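# Press home two marked drive blanks in a loose rack

## Task

Look at the work order, find the two drive blanks it labels PUSH HOME, and push each one in until it stops and latches. Leave every other blank untouched. The rack is free-standing, so it must not tip more than a little and must end up where it started. Both blanks must stay latched without the robot holding them.

## Robot and tools

ROBOT. There are two xArm7 arms, left_arm and right_arm, each with a parallel two-finger gripper. Their bases sit in the scene frame at left_arm (+0.044, +0.358, 0) and right_arm (-0.017, -0.324, 0). The scene frame has its origin on the table top between the arms. +x points out over the table, +z points up, and left_arm is on the +y side. The names left and right refer to the arms, not to sides of a camera image.

GRIPPER. The fingers point along the gripper's +z axis and close along its y axis. end_effector_position is the point between the closed finger pads, about 2 cm short of the tips. Closing pushes the tips roughly 10 mm further along +z. For pushing a blank, a closed gripper with its +z aimed into the rack works as a blunt tool.

ROW FORMAT. Every command that moves an arm uses one row of 16 plain numbers covering both arms. The left arm comes first: x, y, z, qw, qx, qy, qz, opening. The right arm follows with the same 8. x, y, z is an absolute target for end_effector_position, in metres, in the scene frame. The quaternion is an absolute target orientation, w first, in the same frame. opening runs from -1 (closed) to +1 (fully open, 0.084 m). An arm that should stay still must get its own last reported pose and wanted opening repeated in every row. To hold an orientation steady, keep sending one fixed quaternion rather than copying the one read back, which drifts. A target more than 0.6 m from that arm's last reported position, along any gripper axis, makes the call refused, and nothing is sent. On each control step the controller also clips the commanded pose to within 70 mm and 16 degrees of the measured pose. When position and orientation conflict, position wins.

TOOLS.
execute_actions: "actions" holds one item or is empty. An empty list just reports the state, with pictures. {"rows": [[16 numbers], ...], "steps": n} runs n control steps of 1/30 s each. n is 4 to 15, with 15 as the default. Each row covers one step, and the last row repeats if rows run out. {"steps": n} with no rows is a wait of up to 300 steps, counted from the previous result. Pass "pictures": true to get camera images after an action. The result is taken 4 steps before the action ends. Those last steps still run afterwards, before the next command.
move: "target" is one 16-number row, as above. "speed" is in m/s, from 0.002 to 0.5, default 0.25. Rotation is capped at twice that value in rad/s. Both grippers travel in straight lines and finish together, over 0.5 to 10 s. If more time would be needed, they stop short. The opening is applied at the start. Paths ignore obstacles and the other arm. Grippers lag, stray and can overshoot the speed, especially near full reach.
wait: "seconds" 0 to 10. It lets the simulation run with no new command.
zoom_image: "camera" is one of cam_high, cam_low, cam_left_wrist or cam_right_wrist. "region" is [x0, y0, x1, y1] in image pixels, at most 504 by 504, with the origin at the top left.
show_instructions: shows the reference image (the work order). Read it first to learn which two blanks are marked.
read_manual: returns only licence text.
finished_scene: pass the scene number. It is final, and the result reports success.

RESULTS. The state line gives, for each arm, the gripper position (m), quaternion (wxyz) and velocities. Reported positions can be slightly off, more so at long reach. grip_measured is the actual finger opening on the -1..1 scale. A "Hand target" line shows the pose the controller is heading for now. "pose unreachable" means a clearance check altered or blocked what went to the named arm. HELD marks steps on which the command was not sent. The move: line states the ending: done, off_target, moving, held or fault. If only one arm is named, the other finished normally. limits=paced means the pose was clipped. limits=held means some steps were blocked, and a sudden catch-up can follow. Each gripper's distance from its target is also reported. After any action, an arm continues at most to its last clipped pose. Check the result and command any remaining distance.

CAUTIONS. Pushing harder means moving faster or aiming further past the contact point. Approach each blank slowly, aim only a few millimetres beyond where it latches, and then back off. Never leave the rack held in place by the gripper. A blank pressed with the rack free can slide or tip the rack. Push level and near the rack's base height, straight along the slot. You can steady the rack gently with the other arm, but release it so it rests in its original spot. Keep the arms from striking each other. Do not knock anything off the table. Joint load limits are 46.5 N m for the waist and shoulder, 27.9 for upper arm roll, elbow and forearm roll, and 18.6 for the two wrist joints. Exceeding one triggers a TORQUE FAULT: the arm backs off that joint and freezes for 10 s. A sustained load heats the motors. MOTOR HOT appears at 65 °C, and at 80 °C the arm brakes until it cools (OVER-TEMPERATURE FAULT). Check with cameras or zoom_image that both marked blanks sit flush and the rack is upright and unmoved before finishing.

Each tool is called after ">>>" as name(argument=value, ...) on one line, values as JSON.

Reference images:

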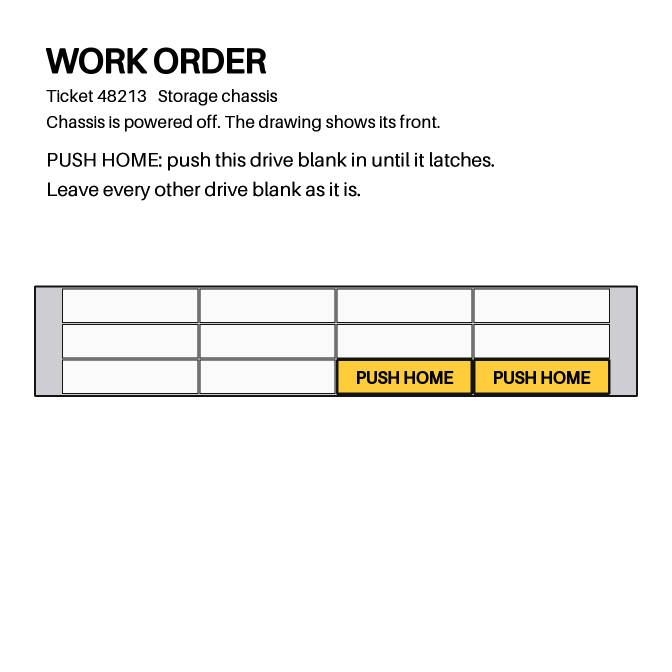

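## Session

>>> execute_actions(actions=[])

Scene clock: 0.00 s of 4500.00 s.
left_arm: end_effector_position=(+0.3784, +0.8144, +0.3487) grip_measured=+1.00 end_effector_quat_wxyz=(-0.063, +0.894, -0.365, -0.254) end_effector_velocity=(-0.001, +0.000, +0.001) end_effector_angular_velocity=(+0.002, +0.000, +0.001) | right_arm: end_effector_position=(+0.4440, -0.5460, +0.2324) grip_measured=+1.00 end_effector_quat_wxyz=(-0.074, +0.342, +0.932, -0.094) end_effector_velocity=(+0.000, -0.000, +0.001) end_effector_angular_velocity=(-0.000, -0.002, -0.001)
Joint positions: left_arm=[ 0.674  0.384 -0.144  1.889  0.565  1.647  1.461  0.084] | right_arm=[-0.499  0.255  0.153  1.462 -0.23   1.368 -2.72   0.084]
Joint velocities: left_arm=[ 0.    -0.001  0.001 -0.     0.001 -0.    -0.    -0.   ] | right_arm=[-0.001 -0.001 -0.     0.001  0.     0.     0.    -0.   ]
Joint torques (N m, as the arm reports them, + toward a larger angle): no reading
Motor temperatures (°C, as the motors report them): left_arm=[34 34 32 38 34 40 32] | right_arm=[31 32 34 39 35 33 36]
Hand target (left_arm): +0.378, +0.814, +0.349; -0.063, +0.894, -0.365, -0.254
Hand target (right_arm): +0.444, -0.546, +0.232; -0.074, +0.342, +0.932, -0.094

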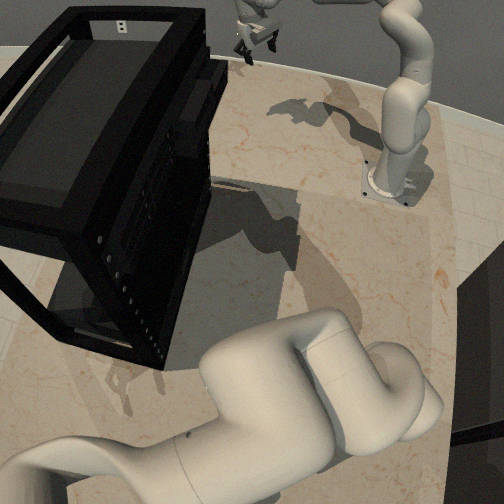

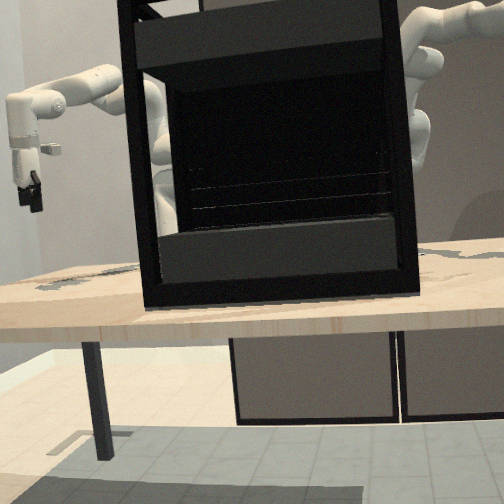

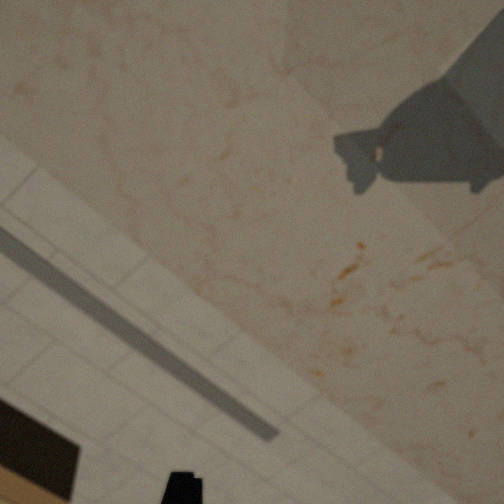

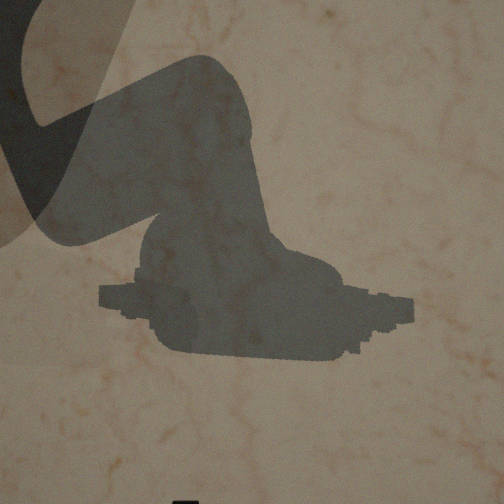

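>>> zoom_image(camera="cam_high", region=[100, 0, 300, 380])

>>> zoom_image(camera="cam_low", region=[120, 0, 430, 320])

Region (100, 0, 300, 380) of cam_high's 504x504 image, scaled by 1.326, with more detail than that image has; it fills the left 265 columns of this view, and the rest is white.

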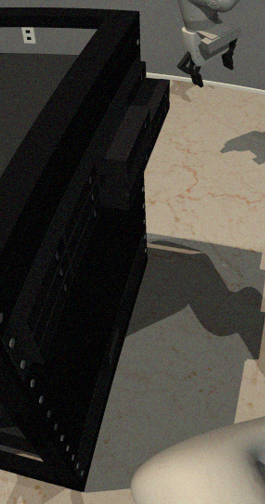

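Region (120, 0, 430, 320) of cam_low's 504x504 image, scaled by 1.575, with more detail than that image has; it fills the left 488 columns of this view, and the rest is white.

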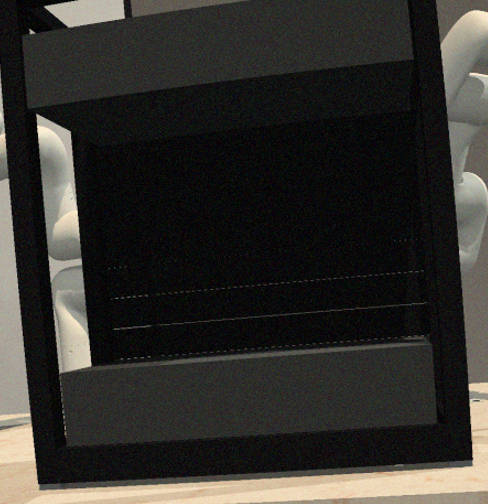

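>>> move(target=[0.3784,0.8144,0.3487,-0.063,0.894,-0.365,-0.254,1, 0.15,-0.2,0.35,0,0.7071,0,0.7071,1], speed=0.25)

Scene clock: 6.90 s of 4500.00 s.
left_arm: end_effector_position=(+0.3784, +0.8144, +0.3487) grip_measured=+1.00 end_effector_quat_wxyz=(-0.063, +0.894, -0.365, -0.254) end_effector_velocity=(-0.000, +0.000, +0.000) end_effector_angular_velocity=(+0.001, -0.000, -0.000) | right_arm: end_effector_position=(+0.2479, -0.3123, +0.3125) grip_measured=+1.00 end_effector_quat_wxyz=(-0.042, +0.726, +0.425, +0.539) end_effector_velocity=(-0.000, +0.000, -0.000) end_effector_angular_velocity=(+0.001, -0.000, +0.000)
Joint positions: left_arm=[ 0.674  0.383 -0.144  1.889  0.565  1.647  1.46   0.084] | right_arm=[-0.796 -1.427 -0.102  0.081  1.046  1.398 -2.013  0.084]
Joint velocities: left_arm=[ 0. -0.  0.  0.  0. -0.  0. -0.] | right_arm=[ 0.001 -0.    -0.001 -0.001 -0.    -0.     0.     0.   ]
Joint torques (N m, as the arm reports them, + toward a larger angle): left_arm=[  0.38 -27.78  -0.48  13.38   0.56  -0.65   0.13] | right_arm=[ 1.9   5.77 -1.1  23.64  0.4  -0.44  0.39]
Motor temperatures (°C, as the motors report them): left_arm=[34 35 32 39 34 40 32] | right_arm=[31 32 34 41 35 33 36]
Hand target (left_arm): +0.378, +0.814, +0.349; -0.063, +0.894, -0.365, -0.254
Hand target (right_arm): +0.248, -0.312, +0.312; -0.042, +0.726, +0.425, +0.539
Off the commanded pose (left_arm): 0.000 m, 0 deg.
Off the commanded pose (right_arm): 0.154 m, 53 deg; position and orientation clipped at the last step of the last action.
Kept back: nothing.
move: held (right_arm); limits=paced,held; held on 58 of 177 steps (right_arm), including the last (right_arm)
pose unreachable (right arm): on one or more control steps of this call this arm could not follow its commanded pose, so it was not sent that pose on those steps. On the call's last step it was still not sent that pose. It may still have moved: this result reports where it is.
cause: the commanded pose would bring two parts of the arm too close to each other (joints 2 (shoulder) to 5 (forearm roll) lie between them).
camera_calibration (this result's frames):
cam_left_wrist: T_world_to_cam=[[-0.672186, -0.73738, 0.0666, 0.863721], [-0.610462, 0.602885, 0.513678, -0.37378], [-0.418928, 0.304631, -0.855394, 0.336034], [0, 0, 0, 1]] pos_world=[0.493177, 0.759871, 0.42192]
cam_right_wrist: T_world_to_cam=[[0.680468, -0.627087, 0.379111, -0.447468], [-0.0627492, -0.565326, -0.822477, 0.165166], [0.730086, 0.53588, -0.424036, 0.248564], [0, 0, 0, 1]] pos_world=[0.133378, -0.320429, 0.410885]

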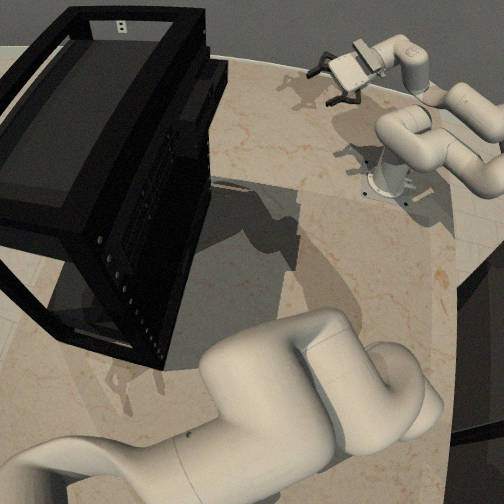

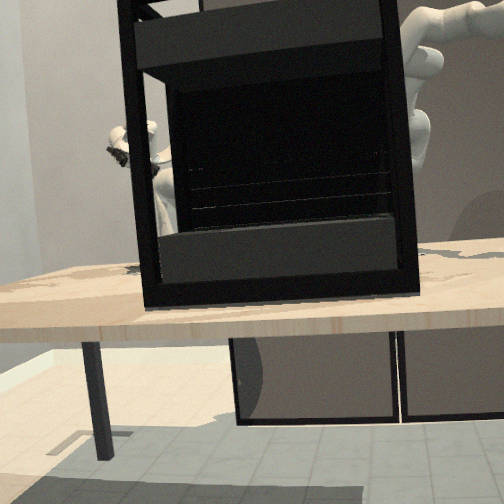

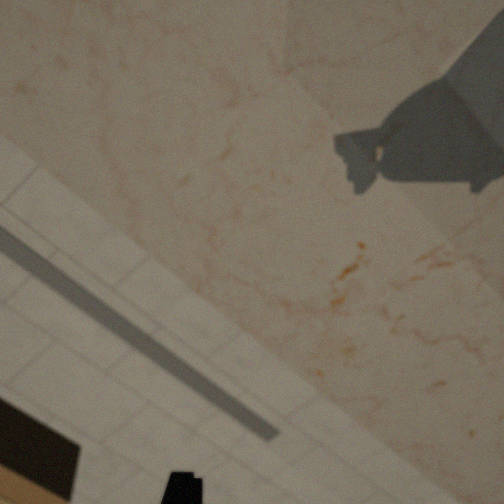

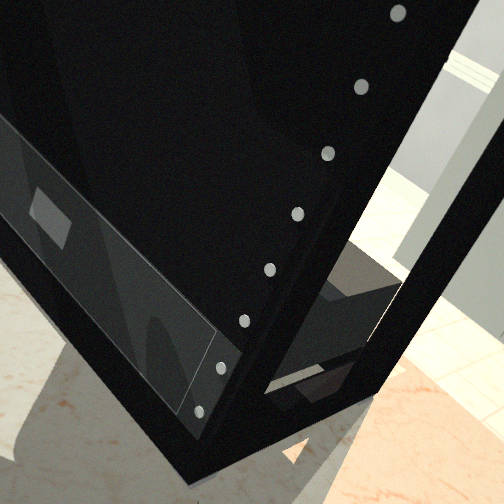

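>>> move(target=[0.3784,0.8144,0.3487,-0.063,0.894,-0.365,-0.254,1, 0.2,0.0,0.40,0,0.7071,0,0.7071,1], speed=0.15)

Scene clock: 12.00 s of 4500.00 s.
left_arm: end_effector_position=(+0.3784, +0.8144, +0.3487) grip_measured=+1.00 end_effector_quat_wxyz=(-0.063, +0.894, -0.365, -0.254) end_effector_velocity=(-0.000, +0.000, +0.000) end_effector_angular_velocity=(+0.001, +0.000, -0.000) | right_arm: end_effector_position=(+0.2475, -0.3092, +0.3133) grip_measured=+1.00 end_effector_quat_wxyz=(-0.042, +0.726, +0.421, +0.542) end_effector_velocity=(-0.000, -0.000, +0.000) end_effector_angular_velocity=(-0.002, -0.000, -0.000)
Joint positions: left_arm=[ 0.674  0.383 -0.144  1.889  0.565  1.647  1.46   0.084] | right_arm=[-0.798 -1.454 -0.096  0.071  1.055  1.402 -1.992  0.084]
Joint velocities: left_arm=[ 0.    -0.    -0.     0.     0.001 -0.     0.    -0.   ] | right_arm=[-0.    -0.001  0.     0.    -0.001  0.    -0.     0.   ]
Joint torques (N m, as the arm reports them, + toward a larger angle): left_arm=[  0.26 -27.66  -0.38  13.35   0.59  -0.69   0.11] | right_arm=[ 1.9   6.46 -1.18 23.63  0.49 -0.39  0.52]
Motor temperatures (°C, as the motors report them): left_arm=[34 35 32 40 34 40 32] | right_arm=[31 32 34 42 35 33 36]
Hand target (left_arm): +0.378, +0.814, +0.349; -0.063, +0.894, -0.365, -0.254
Hand target (right_arm): +0.247, -0.309, +0.313; -0.042, +0.726, +0.421, +0.542
Off the commanded pose (left_arm): 0.000 m, 0 deg.
Off the commanded pose (right_arm): 0.325 m, 53 deg; position and orientation clipped at the last step of the last action.
Kept back: nothing.
move: held (right_arm); limits=paced,held; held on 95 of 101 steps (right_arm), including the last (right_arm)
pose unreachable (right arm): on one or more control steps of this call this arm could not follow its commanded pose, so it was not sent that pose on those steps. On the call's last step it was still not sent that pose. It may still have moved: this result reports where it is.
cause: the commanded pose would bring two parts of the arm too close to each other (joints 2 (shoulder) to 5 (forearm roll) lie between them).
camera_calibration (this result's frames):
cam_left_wrist: T_world_to_cam=[[-0.672187, -0.73738, 0.0666004, 0.86372], [-0.610462, 0.602886, 0.513677, -0.373781], [-0.418928, 0.30463, -0.855395, 0.336033], [0, 0, 0, 1]] pos_world=[0.493176, 0.759871, 0.42192]
cam_right_wrist: T_world_to_cam=[[0.676109, -0.633271, 0.376624, -0.445549], [-0.0640911, -0.55977, -0.826166, 0.170768], [0.734009, 0.534439, -0.419052, 0.244596], [0, 0, 0, 1]] pos_world=[0.132648, -0.317284, 0.411385]

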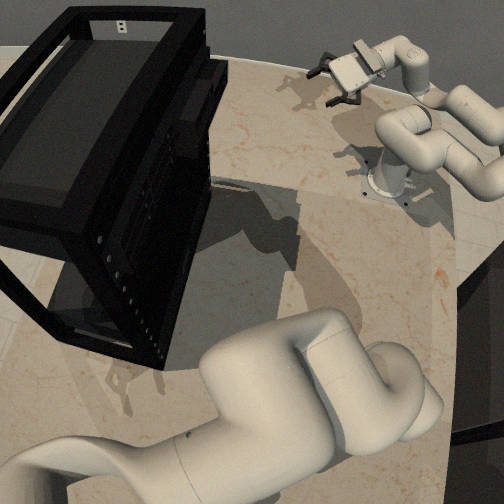

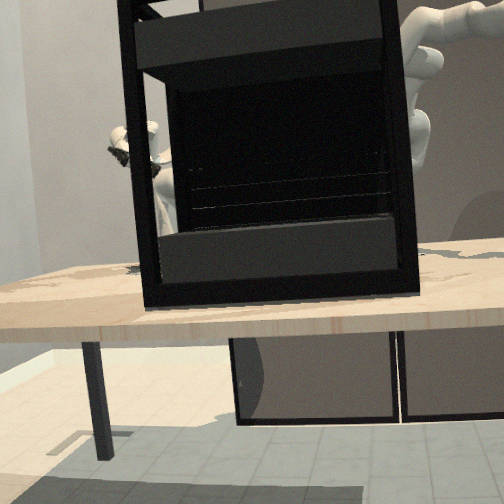

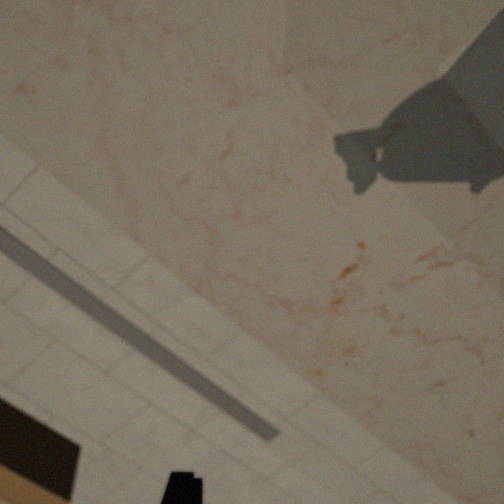

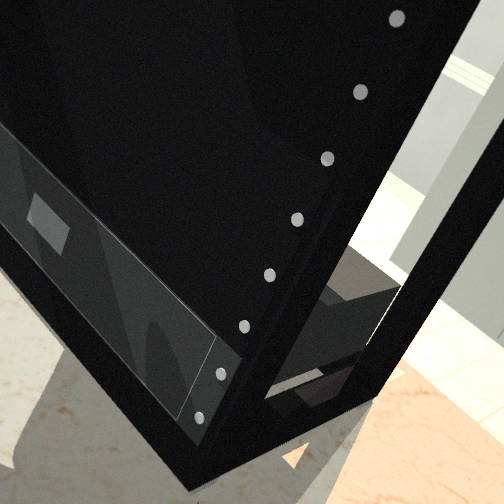

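>>> move(target=[0.3784,0.8144,0.3487,-0.063,0.894,-0.365,-0.254,1, 0.32,-0.25,0.45,-0.042,0.726,0.421,0.542,1], speed=0.15)

Scene clock: 15.27 s of 4500.00 s.
left_arm: end_effector_position=(+0.3784, +0.8144, +0.3487) grip_measured=+1.00 end_effector_quat_wxyz=(-0.063, +0.894, -0.365, -0.254) end_effector_velocity=(-0.000, +0.000, +0.000) end_effector_angular_velocity=(+0.000, -0.000, +0.001) | right_arm: end_effector_position=(+0.3197, -0.2499, +0.4496) grip_measured=+1.00 end_effector_quat_wxyz=(-0.043, +0.726, +0.421, +0.542) end_effector_velocity=(+0.001, +0.001, +0.002) end_effector_angular_velocity=(-0.002, -0.002, +0.001)
Joint positions: left_arm=[ 0.674  0.383 -0.144  1.889  0.565  1.647  1.46   0.084] | right_arm=[-0.705 -1.188  0.227  0.499  1.303  1.279 -1.761  0.084]
Joint velocities: left_arm=[-0.    -0.     0.001 -0.    -0.    -0.    -0.     0.   ] | right_arm=[-0.     0.005  0.004  0.008  0.002 -0.001  0.001 -0.   ]
Joint torques (N m, as the arm reports them, + toward a larger angle): left_arm=[  0.29 -27.86  -0.36  13.12   0.56  -0.61   0.21] | right_arm=[ 1.49  4.79 -4.45 22.64 -0.03 -0.6   0.27]
Motor temperatures (°C, as the motors report them): left_arm=[34 35 32 40 34 40 32] | right_arm=[31 32 34 42 35 33 36]
Hand target (left_arm): +0.378, +0.814, +0.349; -0.063, +0.894, -0.365, -0.254
Hand target (right_arm): +0.320, -0.250, +0.450; -0.042, +0.726, +0.421, +0.542
Off the commanded pose (left_arm): 0.000 m, 0 deg.
Off the commanded pose (right_arm): 0.001 m, 0 deg.
Kept back: nothing.
move: done
camera_calibration (this result's frames):
cam_left_wrist: T_world_to_cam=[[-0.672186, -0.73738, 0.0666001, 0.86372], [-0.610463, 0.602885, 0.513677, -0.37378], [-0.418928, 0.30463, -0.855395, 0.336034], [0, 0, 0, 1]] pos_world=[0.493176, 0.759871, 0.42192]
cam_right_wrist: T_world_to_cam=[[0.676174, -0.633311, 0.376438, -0.508143], [-0.0640492, -0.559547, -0.82632, 0.321251], [0.733952, 0.534626, -0.418914, 0.21702], [0, 0, 0, 1]] pos_world=[0.204887, -0.258082, 0.547654]

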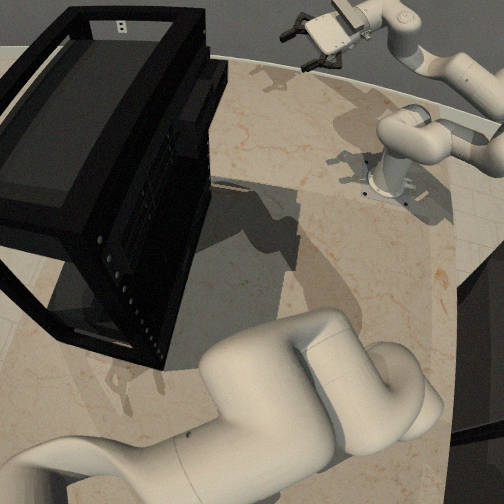

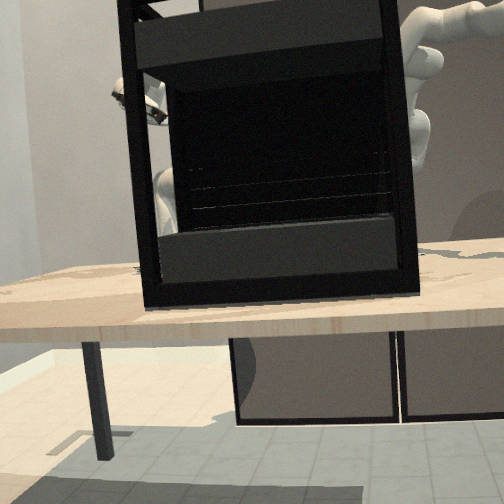

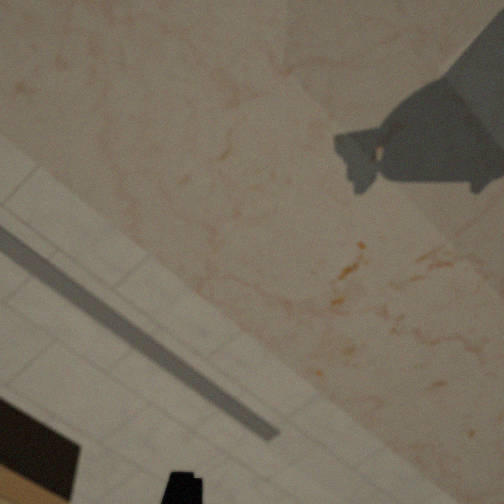

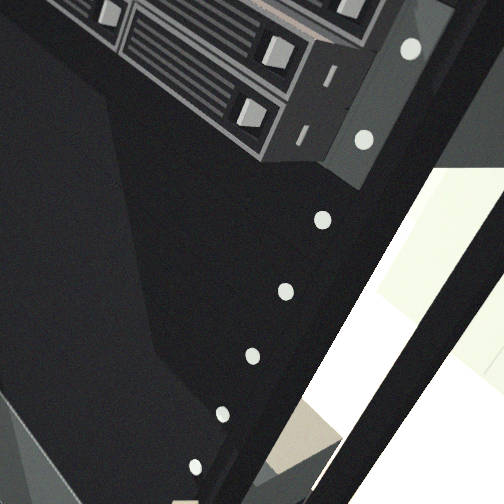

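>>> move(target=[0.3784,0.8144,0.3487,-0.063,0.894,-0.365,-0.254,1, 0.25,0.02,0.45,0,0.7071,0,0.7071,1], speed=0.15)

Scene clock: 19.00 s of 4500.00 s.
left_arm: end_effector_position=(+0.3784, +0.8144, +0.3487) grip_measured=+1.00 end_effector_quat_wxyz=(-0.063, +0.894, -0.365, -0.254) end_effector_velocity=(+0.000, -0.000, -0.000) end_effector_angular_velocity=(-0.001, -0.001, -0.000) | right_arm: end_effector_position=(+0.2493, +0.0198, +0.4483) grip_measured=+1.00 end_effector_quat_wxyz=(+0.001, +0.710, +0.000, +0.704) end_effector_velocity=(-0.000, +0.001, +0.000) end_effector_angular_velocity=(+0.004, -0.001, -0.008)
Joint positions: left_arm=[ 0.674  0.383 -0.144  1.889  0.565  1.647  1.46   0.084] | right_arm=[-0.521 -2.056  1.042  0.689  1.091  0.752  0.313  0.084]
Joint velocities: left_arm=[ 0.     0.    -0.     0.    -0.001 -0.     0.    -0.   ] | right_arm=[-0.004  0.    -0.002  0.009 -0.014  0.005  0.018 -0.   ]
Joint torques (N m, as the arm reports them, + toward a larger angle): left_arm=[  0.38 -27.82  -0.7   13.18   0.59  -0.76   0.18] | right_arm=[  1.35   8.47 -11.83  -2.59  -0.62  -1.25   0.26]
Motor temperatures (°C, as the motors report them): left_arm=[34 35 32 41 34 40 32] | right_arm=[31 32 34 42 35 33 36]
Hand target (left_arm): +0.378, +0.814, +0.349; -0.063, +0.894, -0.365, -0.254
Hand target (right_arm): +0.249, +0.020, +0.448; +0.001, +0.710, +0.000, +0.705
Off the commanded pose (left_arm): 0.000 m, 0 deg.
Off the commanded pose (right_arm): 0.002 m, 0 deg.
joint sent to its limit (right arm) — the command would take joint 2 (shoulder) past its lower limit, so that joint was sent only as far as its limit.
Kept back: nothing.
move: done
camera_calibration (this result's frames):
cam_left_wrist: T_world_to_cam=[[-0.672187, -0.73738, 0.0666005, 0.86372], [-0.610462, 0.602886, 0.513677, -0.373781], [-0.418928, 0.30463, -0.855395, 0.336034], [0, 0, 0, 1]] pos_world=[0.493176, 0.759871, 0.42192]
cam_right_wrist: T_world_to_cam=[[0.0250614, -0.999657, -0.00761042, 0.0525349], [-0.00738785, 0.0074274, -0.999945, 0.519095], [0.999659, 0.0251163, -0.00719917, -0.116751], [0, 0, 0, 1]] pos_world=[0.11923, 0.0515937, 0.518625]

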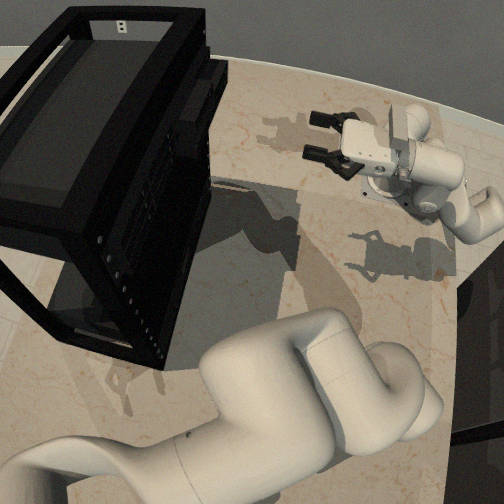

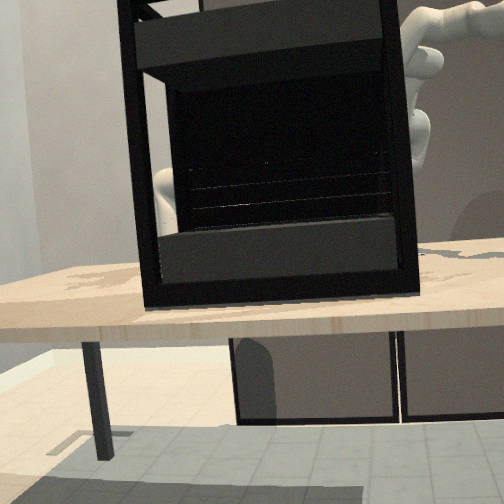

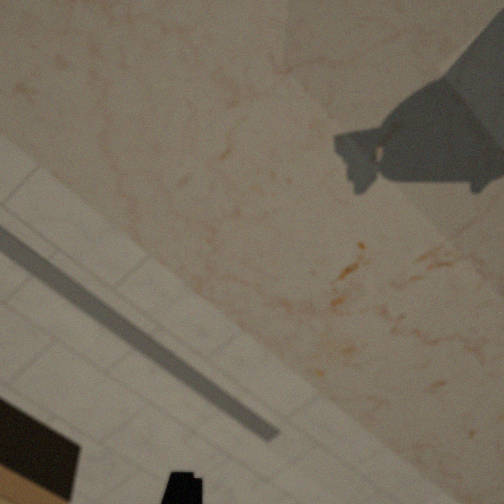

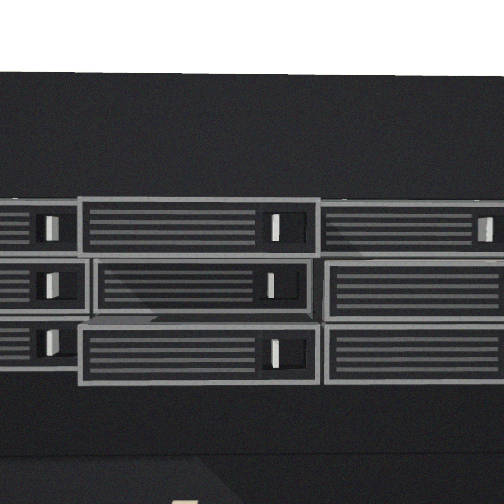

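>>> move(target=[0.3784,0.8144,0.3487,-0.063,0.894,-0.365,-0.254,1, 0.30,0.09,0.465,-0.5,0.5,-0.5,0.5,-1], speed=0.15)

Scene clock: 25.67 s of 4500.00 s.
left_arm: end_effector_position=(+0.3784, +0.8144, +0.3487) grip_measured=+1.00 end_effector_quat_wxyz=(-0.063, +0.894, -0.365, -0.254) end_effector_velocity=(-0.000, +0.000, +0.000) end_effector_angular_velocity=(+0.000, +0.000, +0.000) | right_arm: end_effector_position=(+0.2996, +0.0902, +0.4652) grip_measured=-1.00 end_effector_quat_wxyz=(+0.500, -0.500, +0.499, -0.500) end_effector_velocity=(+0.001, -0.000, +0.000) end_effector_angular_velocity=(+0.010, +0.001, -0.002)
Joint positions: left_arm=[ 0.674  0.383 -0.144  1.889  0.565  1.647  1.46   0.084] | right_arm=[-0.867 -2.056  0.921  0.98   1.24   0.835  1.888  0.   ]
Joint velocities: left_arm=[-0.    -0.     0.001 -0.     0.     0.    -0.     0.   ] | right_arm=[-0.003  0.001 -0.002  0.002 -0.     0.002  0.009  0.   ]
Joint torques (N m, as the arm reports them, + toward a larger angle): left_arm=[  0.47 -27.8   -0.61  13.1    0.82  -0.55   0.28] | right_arm=[  1.65   8.56 -12.29  -5.98  -0.74  -1.25   0.17]
Motor temperatures (°C, as the motors report them): left_arm=[34 35 32 41 34 40 32] | right_arm=[31 32 35 41 35 33 36]
Hand target (left_arm): +0.378, +0.814, +0.349; -0.063, +0.894, -0.365, -0.254
Hand target (right_arm): +0.300, +0.090, +0.465; +0.500, -0.500, +0.500, -0.500
Off the commanded pose (left_arm): 0.000 m, 0 deg.
Off the commanded pose (right_arm): 0.000 m, 0 deg.
Kept back: nothing.
move: done
camera_calibration (this result's frames):
cam_left_wrist: T_world_to_cam=[[-0.672187, -0.73738, 0.0666005, 0.86372], [-0.610462, 0.602886, 0.513677, -0.373781], [-0.418928, 0.30463, -0.855395, 0.336034], [0, 0, 0, 1]] pos_world=[0.493176, 0.759871, 0.42192]
cam_right_wrist: T_world_to_cam=[[0.026436, 0.00766947, -0.999621, 0.491964], [0.000385031, 0.99997, 0.00768233, -0.024715], [0.99965, -0.000587976, 0.0264323, -0.182018], [0, 0, 0, 1]] pos_world=[0.168959, 0.0208341, 0.496779]

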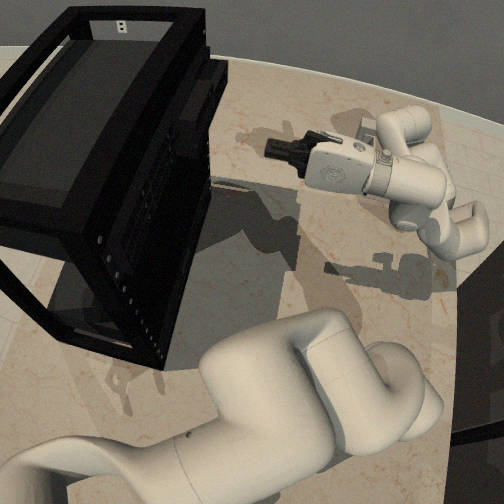

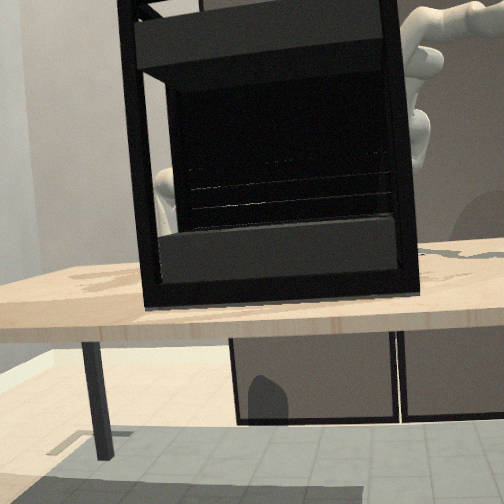

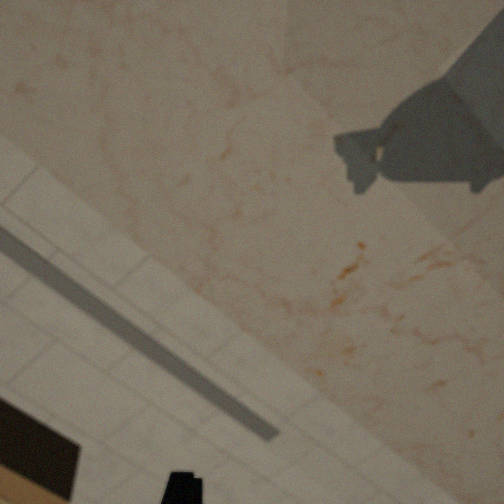

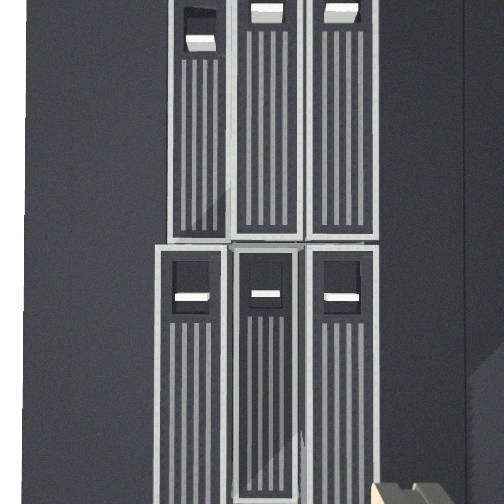

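>>> zoom_image(camera="cam_right_wrist", region=[280, 380, 504, 504])

>>> zoom_image(camera="cam_high", region=[150, 40, 350, 220])

Region (280, 380, 504, 504) of cam_right_wrist's 504x504 image, scaled by 2.250, with more detail than that image has; it fills the top 279 rows of this view, and the rest is white.

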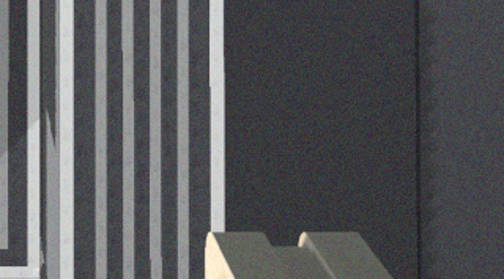

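Region (150, 40, 350, 220) of cam_high's 504x504 image, scaled by 2.520, with more detail than that image has; it fills the top 454 rows of this view, and the rest is white.

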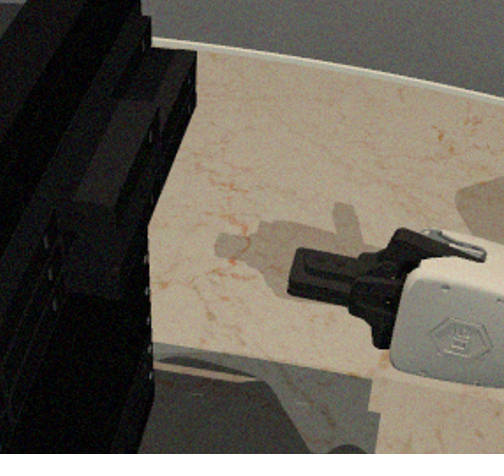

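>>> move(target=[0.3784,0.8144,0.3487,-0.063,0.894,-0.365,-0.254,1, 0.39,0.078,0.465,-0.5,0.5,-0.5,0.5,-1], speed=0.1)

Scene clock: 28.10 s of 4500.00 s.
left_arm: end_effector_position=(+0.3784, +0.8144, +0.3487) grip_measured=+1.00 end_effector_quat_wxyz=(-0.063, +0.894, -0.365, -0.254) end_effector_velocity=(+0.000, -0.000, -0.000) end_effector_angular_velocity=(-0.000, -0.000, -0.000) | right_arm: end_effector_position=(+0.3897, +0.0786, +0.4654) grip_measured=-1.00 end_effector_quat_wxyz=(+0.501, -0.500, +0.500, -0.500) end_effector_velocity=(+0.004, -0.003, -0.001) end_effector_angular_velocity=(+0.001, +0.003, -0.007)
Joint positions: left_arm=[ 0.674  0.383 -0.144  1.889  0.565  1.647  1.46   0.084] | right_arm=[-1.053 -1.953  0.997  1.062  1.419  0.686  1.77   0.   ]
Joint velocities: left_arm=[ 0.     0.    -0.001 -0.    -0.     0.    -0.    -0.   ] | right_arm=[-0.007  0.003  0.003  0.     0.003 -0.001 -0.002  0.   ]
Joint torques (N m, as the arm reports them, + toward a larger angle): left_arm=[  0.45 -27.76  -0.56  13.3    0.55  -0.48   0.11] | right_arm=[  1.96  16.74 -13.59  -5.54  -0.99  -1.42   0.31]
Motor temperatures (°C, as the motors report them): left_arm=[34 35 32 41 34 40 32] | right_arm=[31 32 35 41 35 33 36]
Hand target (left_arm): +0.378, +0.814, +0.349; -0.063, +0.894, -0.365, -0.254
Hand target (right_arm): +0.390, +0.078, +0.465; +0.500, -0.500, +0.500, -0.500
Off the commanded pose (left_arm): 0.000 m, 0 deg.
Off the commanded pose (right_arm): 0.001 m, 0 deg.
Kept back: nothing.
move: done
camera_calibration (this result's frames):
cam_left_wrist: T_world_to_cam=[[-0.672187, -0.73738, 0.0666003, 0.86372], [-0.610462, 0.602886, 0.513677, -0.373781], [-0.418928, 0.30463, -0.855395, 0.336033], [0, 0, 0, 1]] pos_world=[0.493176, 0.759871, 0.42192]
cam_right_wrist: T_world_to_cam=[[0.0265138, 0.00937131, -0.999605, 0.489644], [-0.000298731, 0.999956, 0.00936669, -0.0137334], [0.999648, 0.0000502663, 0.0265154, -0.272152], [0, 0, 0, 1]] pos_world=[0.25907, 0.00915784, 0.496795]

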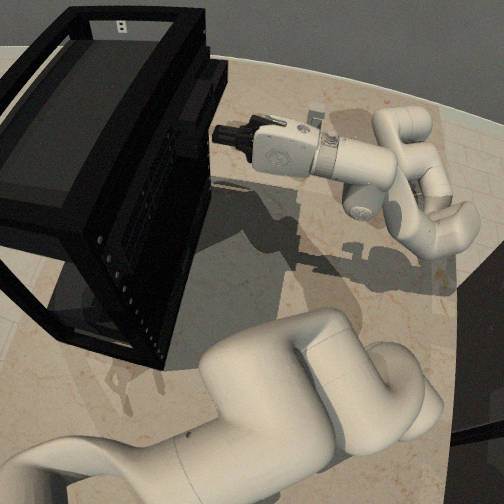

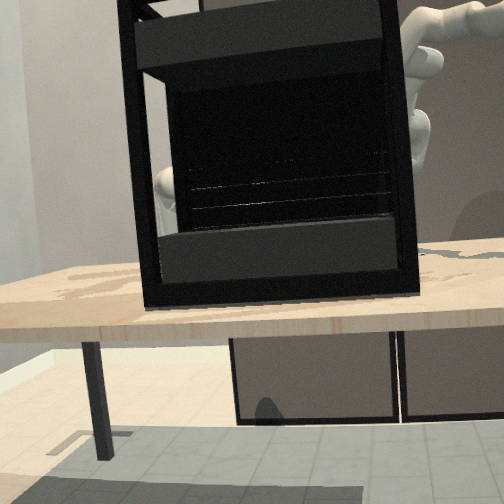

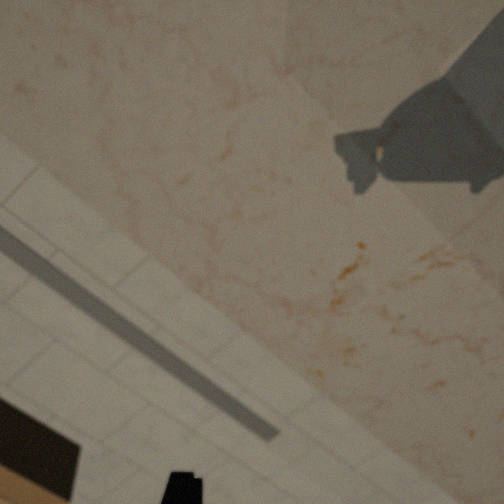

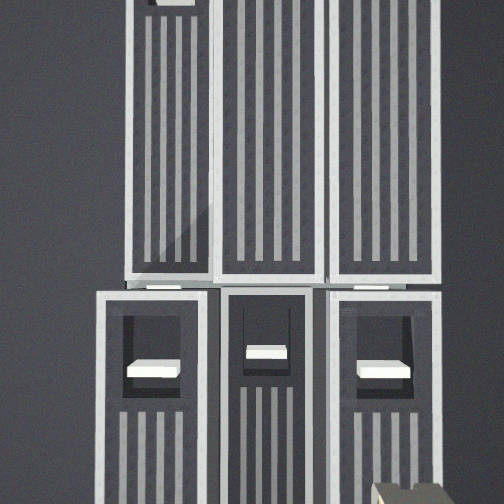

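>>> move(target=[0.3784,0.8144,0.3487,-0.063,0.894,-0.365,-0.254,1, 0.43,0.078,0.465,-0.5,0.5,-0.5,0.5,-1], speed=0.025)

Scene clock: 30.23 s of 4500.00 s.
left_arm: end_effector_position=(+0.3784, +0.8144, +0.3487) grip_measured=+1.00 end_effector_quat_wxyz=(-0.063, +0.894, -0.365, -0.254) end_effector_velocity=(-0.000, +0.000, +0.000) end_effector_angular_velocity=(+0.001, +0.001, +0.000) | right_arm: end_effector_position=(+0.4300, +0.0780, +0.4650) grip_measured=-1.00 end_effector_quat_wxyz=(+0.500, -0.500, +0.500, -0.500) end_effector_velocity=(+0.001, -0.001, -0.000) end_effector_angular_velocity=(-0.000, +0.001, -0.001)
Joint positions: left_arm=[ 0.674  0.383 -0.144  1.889  0.565  1.647  1.46   0.084] | right_arm=[-1.15  -1.904  1.023  1.137  1.479  0.634  1.735  0.   ]
Joint velocities: left_arm=[-0.    -0.     0.001  0.     0.001  0.     0.     0.   ] | right_arm=[-0.003  0.001  0.001  0.002  0.001 -0.001 -0.001  0.   ]
Joint torques (N m, as the arm reports them, + toward a larger angle): left_arm=[  0.44 -27.48  -0.51  13.25   0.81  -0.64   0.09] | right_arm=[ -5.24  18.35 -11.28  -8.43  -0.72  -0.59   0.2 ]
Motor temperatures (°C, as the motors report them): left_arm=[34 35 32 42 34 40 32] | right_arm=[31 32 36 40 35 33 36]
Hand target (left_arm): +0.378, +0.814, +0.349; -0.063, +0.894, -0.365, -0.254
Hand target (right_arm): +0.430, +0.078, +0.465; +0.500, -0.500, +0.500, -0.500
Off the commanded pose (left_arm): 0.000 m, 0 deg.
Off the commanded pose (right_arm): 0.000 m, 0 deg.
Kept back: nothing.
move: done
camera_calibration (this result's frames):
cam_left_wrist: T_world_to_cam=[[-0.672187, -0.73738, 0.0666006, 0.86372], [-0.610462, 0.602886, 0.513677, -0.373781], [-0.418928, 0.30463, -0.855395, 0.336034], [0, 0, 0, 1]] pos_world=[0.493176, 0.759871, 0.42192]
cam_right_wrist: T_world_to_cam=[[0.0254917, 0.00899913, -0.999635, 0.488672], [0.00072635, 0.999959, 0.00902057, -0.0133946], [0.999675, -0.000956034, 0.0254841, -0.311891], [0, 0, 0, 1]] pos_world=[0.299342, 0.00869824, 0.496563]

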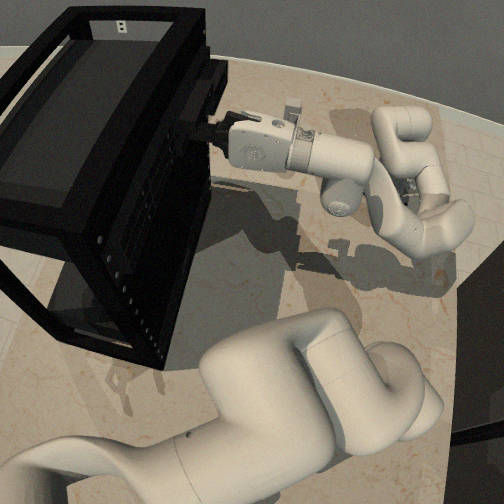

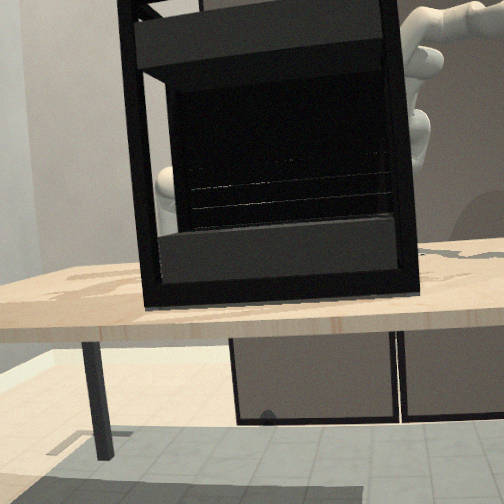

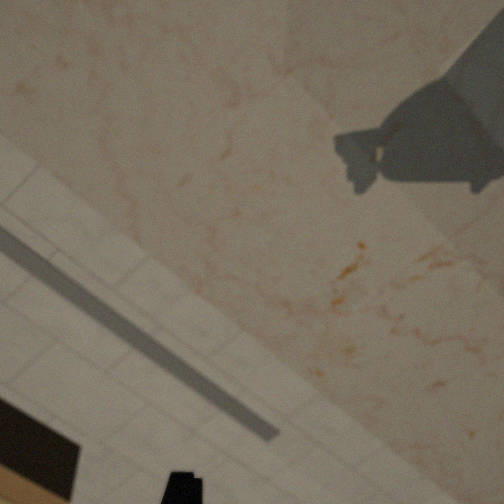

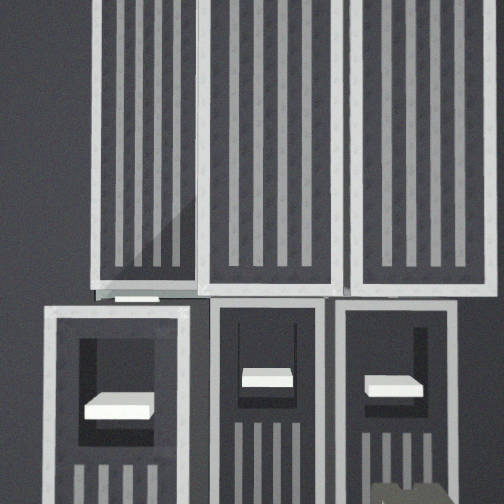

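>>> move(target=[0.3784,0.8144,0.3487,-0.063,0.894,-0.365,-0.254,1, 0.438,0.078,0.465,-0.5,0.5,-0.5,0.5,-1], speed=0.01)

Scene clock: 31.47 s of 4500.00 s.
left_arm: end_effector_position=(+0.3784, +0.8144, +0.3487) grip_measured=+1.00 end_effector_quat_wxyz=(-0.063, +0.894, -0.365, -0.254) end_effector_velocity=(-0.000, +0.000, -0.000) end_effector_angular_velocity=(+0.000, +0.000, +0.001) | right_arm: end_effector_position=(+0.4378, +0.0782, +0.4650) grip_measured=-1.00 end_effector_quat_wxyz=(+0.500, -0.500, +0.500, -0.500) end_effector_velocity=(+0.001, +0.000, -0.000) end_effector_angular_velocity=(-0.001, +0.000, -0.000)
Joint positions: left_arm=[ 0.674  0.383 -0.144  1.889  0.565  1.647  1.46   0.084] | right_arm=[-1.17  -1.895  1.027  1.154  1.491  0.624  1.729  0.   ]
Joint velocities: left_arm=[-0.     0.     0.001 -0.    -0.     0.    -0.     0.   ] | right_arm=[-0.002  0.001  0.001  0.002  0.001 -0.001 -0.001  0.   ]
Joint torques (N m, as the arm reports them, + toward a larger angle): left_arm=[  0.53 -27.72  -0.54  13.29   0.7   -0.62   0.13] | right_arm=[ -5.84  18.88 -11.11  -9.11  -1.02  -0.5    0.11]
Motor temperatures (°C, as the motors report them): left_arm=[34 35 32 42 34 40 32] | right_arm=[31 32 36 40 35 33 36]
Hand target (left_arm): +0.378, +0.814, +0.349; -0.063, +0.894, -0.365, -0.254
Hand target (right_arm): +0.438, +0.078, +0.465; +0.500, -0.500, +0.500, -0.500
Off the commanded pose (left_arm): 0.000 m, 0 deg.
Off the commanded pose (right_arm): 0.000 m, 0 deg.
Kept back: nothing.
move: done
camera_calibration (this result's frames):
cam_left_wrist: T_world_to_cam=[[-0.672187, -0.73738, 0.0666006, 0.86372], [-0.610462, 0.602886, 0.513677, -0.373781], [-0.418928, 0.30463, -0.855395, 0.336034], [0, 0, 0, 1]] pos_world=[0.493176, 0.759871, 0.42192]
cam_right_wrist: T_world_to_cam=[[0.0257157, 0.00884723, -0.99963, 0.488453], [0.000273928, 0.999961, 0.0088572, -0.0132709], [0.999669, -0.000501596, 0.0257123, -0.319898], [0, 0, 0, 1]] pos_world=[0.307234, 0.00878845, 0.496615]

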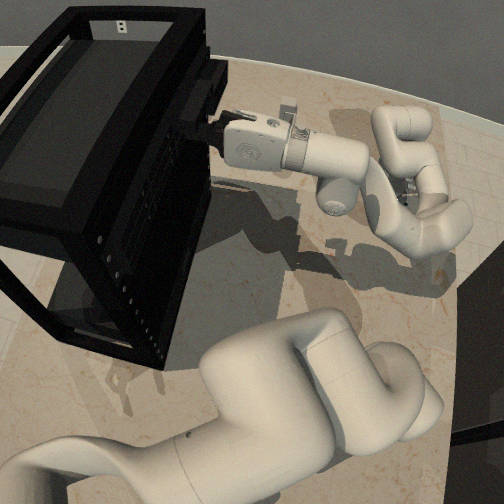

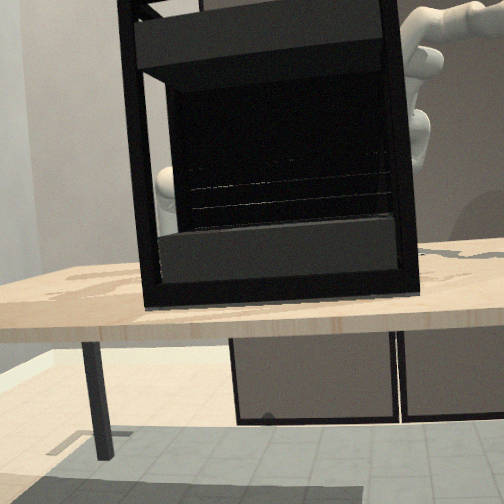

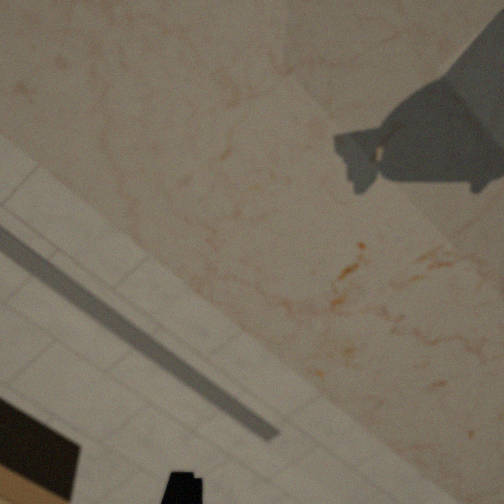

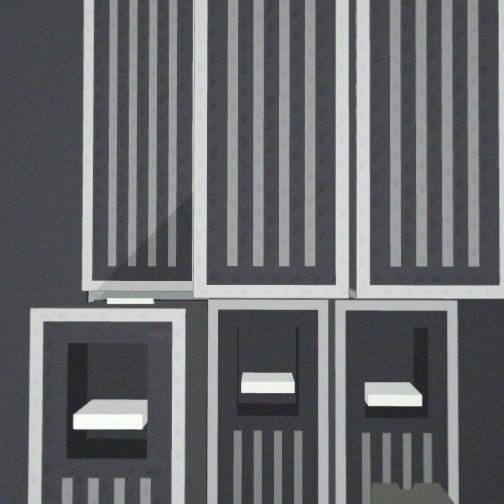

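>>> move(target=[0.3784,0.8144,0.3487,-0.063,0.894,-0.365,-0.254,1, 0.443,0.078,0.465,-0.5,0.5,-0.5,0.5,-1], speed=0.008)

Scene clock: 32.57 s of 4500.00 s.
left_arm: end_effector_position=(+0.3784, +0.8144, +0.3487) grip_measured=+1.00 end_effector_quat_wxyz=(-0.063, +0.894, -0.365, -0.254) end_effector_velocity=(+0.000, -0.000, +0.000) end_effector_angular_velocity=(+0.000, +0.000, -0.000) | right_arm: end_effector_position=(+0.4412, +0.0792, +0.4664) grip_measured=-1.00 end_effector_quat_wxyz=(+0.502, -0.500, +0.499, -0.500) end_effector_velocity=(+0.001, +0.002, +0.001) end_effector_angular_velocity=(-0.001, -0.004, +0.003)
Joint positions: left_arm=[ 0.674  0.383 -0.144  1.889  0.565  1.647  1.46   0.084] | right_arm=[-1.181 -1.89   1.027  1.165  1.498  0.618  1.725  0.   ]
Joint velocities: left_arm=[-0.    -0.    -0.    -0.     0.001  0.     0.    -0.   ] | right_arm=[-0.005  0.001 -0.001  0.007  0.003 -0.004 -0.001  0.   ]
Joint torques (N m, as the arm reports them, + toward a larger angle): left_arm=[  0.26 -27.61  -0.51  13.19   0.6   -0.53   0.16] | right_arm=[-22.09  21.22  -7.19  -5.51  -0.38  -0.98   0.37]
Motor temperatures (°C, as the motors report them): left_arm=[34 35 32 42 34 40 32] | right_arm=[31 32 36 40 35 33 36]
Hand target (left_arm): +0.378, +0.814, +0.349; -0.063, +0.894, -0.365, -0.254
Hand target (right_arm): +0.443, +0.078, +0.465; +0.500, -0.500, +0.500, -0.500
Off the commanded pose (left_arm): 0.000 m, 0 deg.
Off the commanded pose (right_arm): 0.003 m, 0 deg.
Kept back: nothing.
move: done
camera_calibration (this result's frames):
cam_left_wrist: T_world_to_cam=[[-0.672187, -0.73738, 0.0666004, 0.86372], [-0.610462, 0.602886, 0.513677, -0.373781], [-0.418928, 0.30463, -0.855395, 0.336034], [0, 0, 0, 1]] pos_world=[0.493176, 0.759871, 0.42192]
cam_right_wrist: T_world_to_cam=[[0.0285253, 0.0094123, -0.999549, 0.488429], [-0.00233946, 0.999954, 0.00934935, -0.0133753], [0.99959, 0.00207171, 0.028546, -0.32477], [0, 0, 0, 1]] pos_world=[0.310673, 0.00945031, 0.497605]

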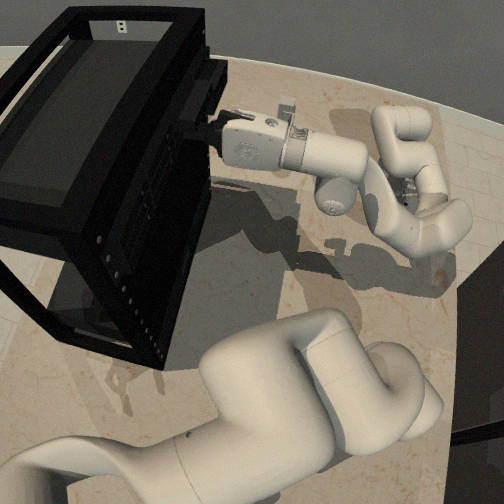

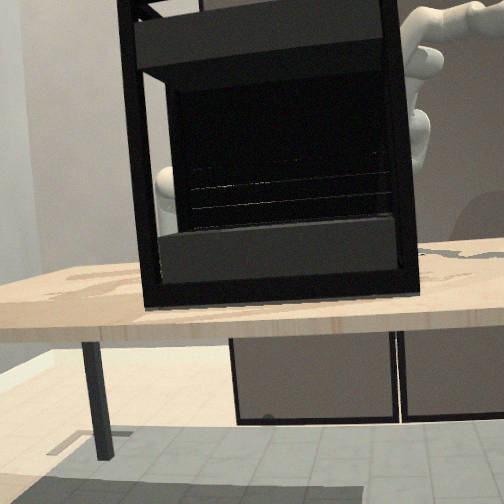

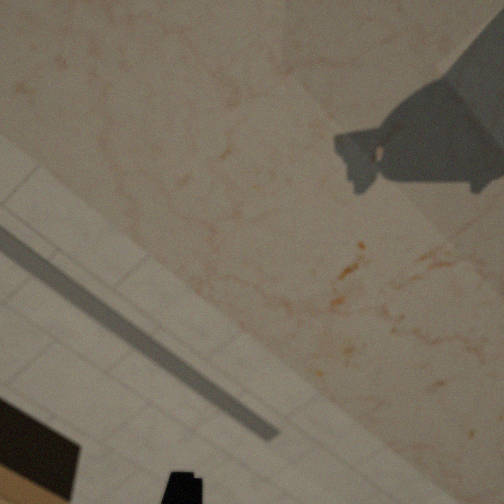

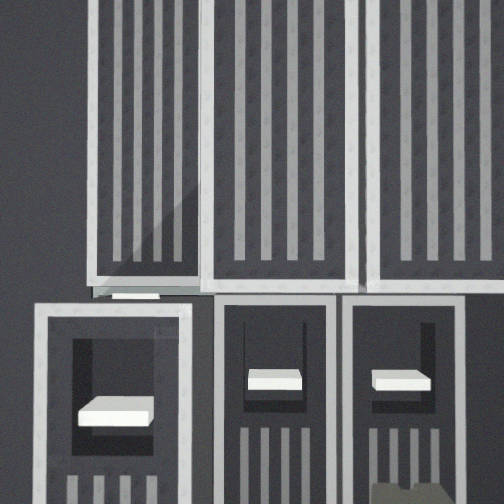

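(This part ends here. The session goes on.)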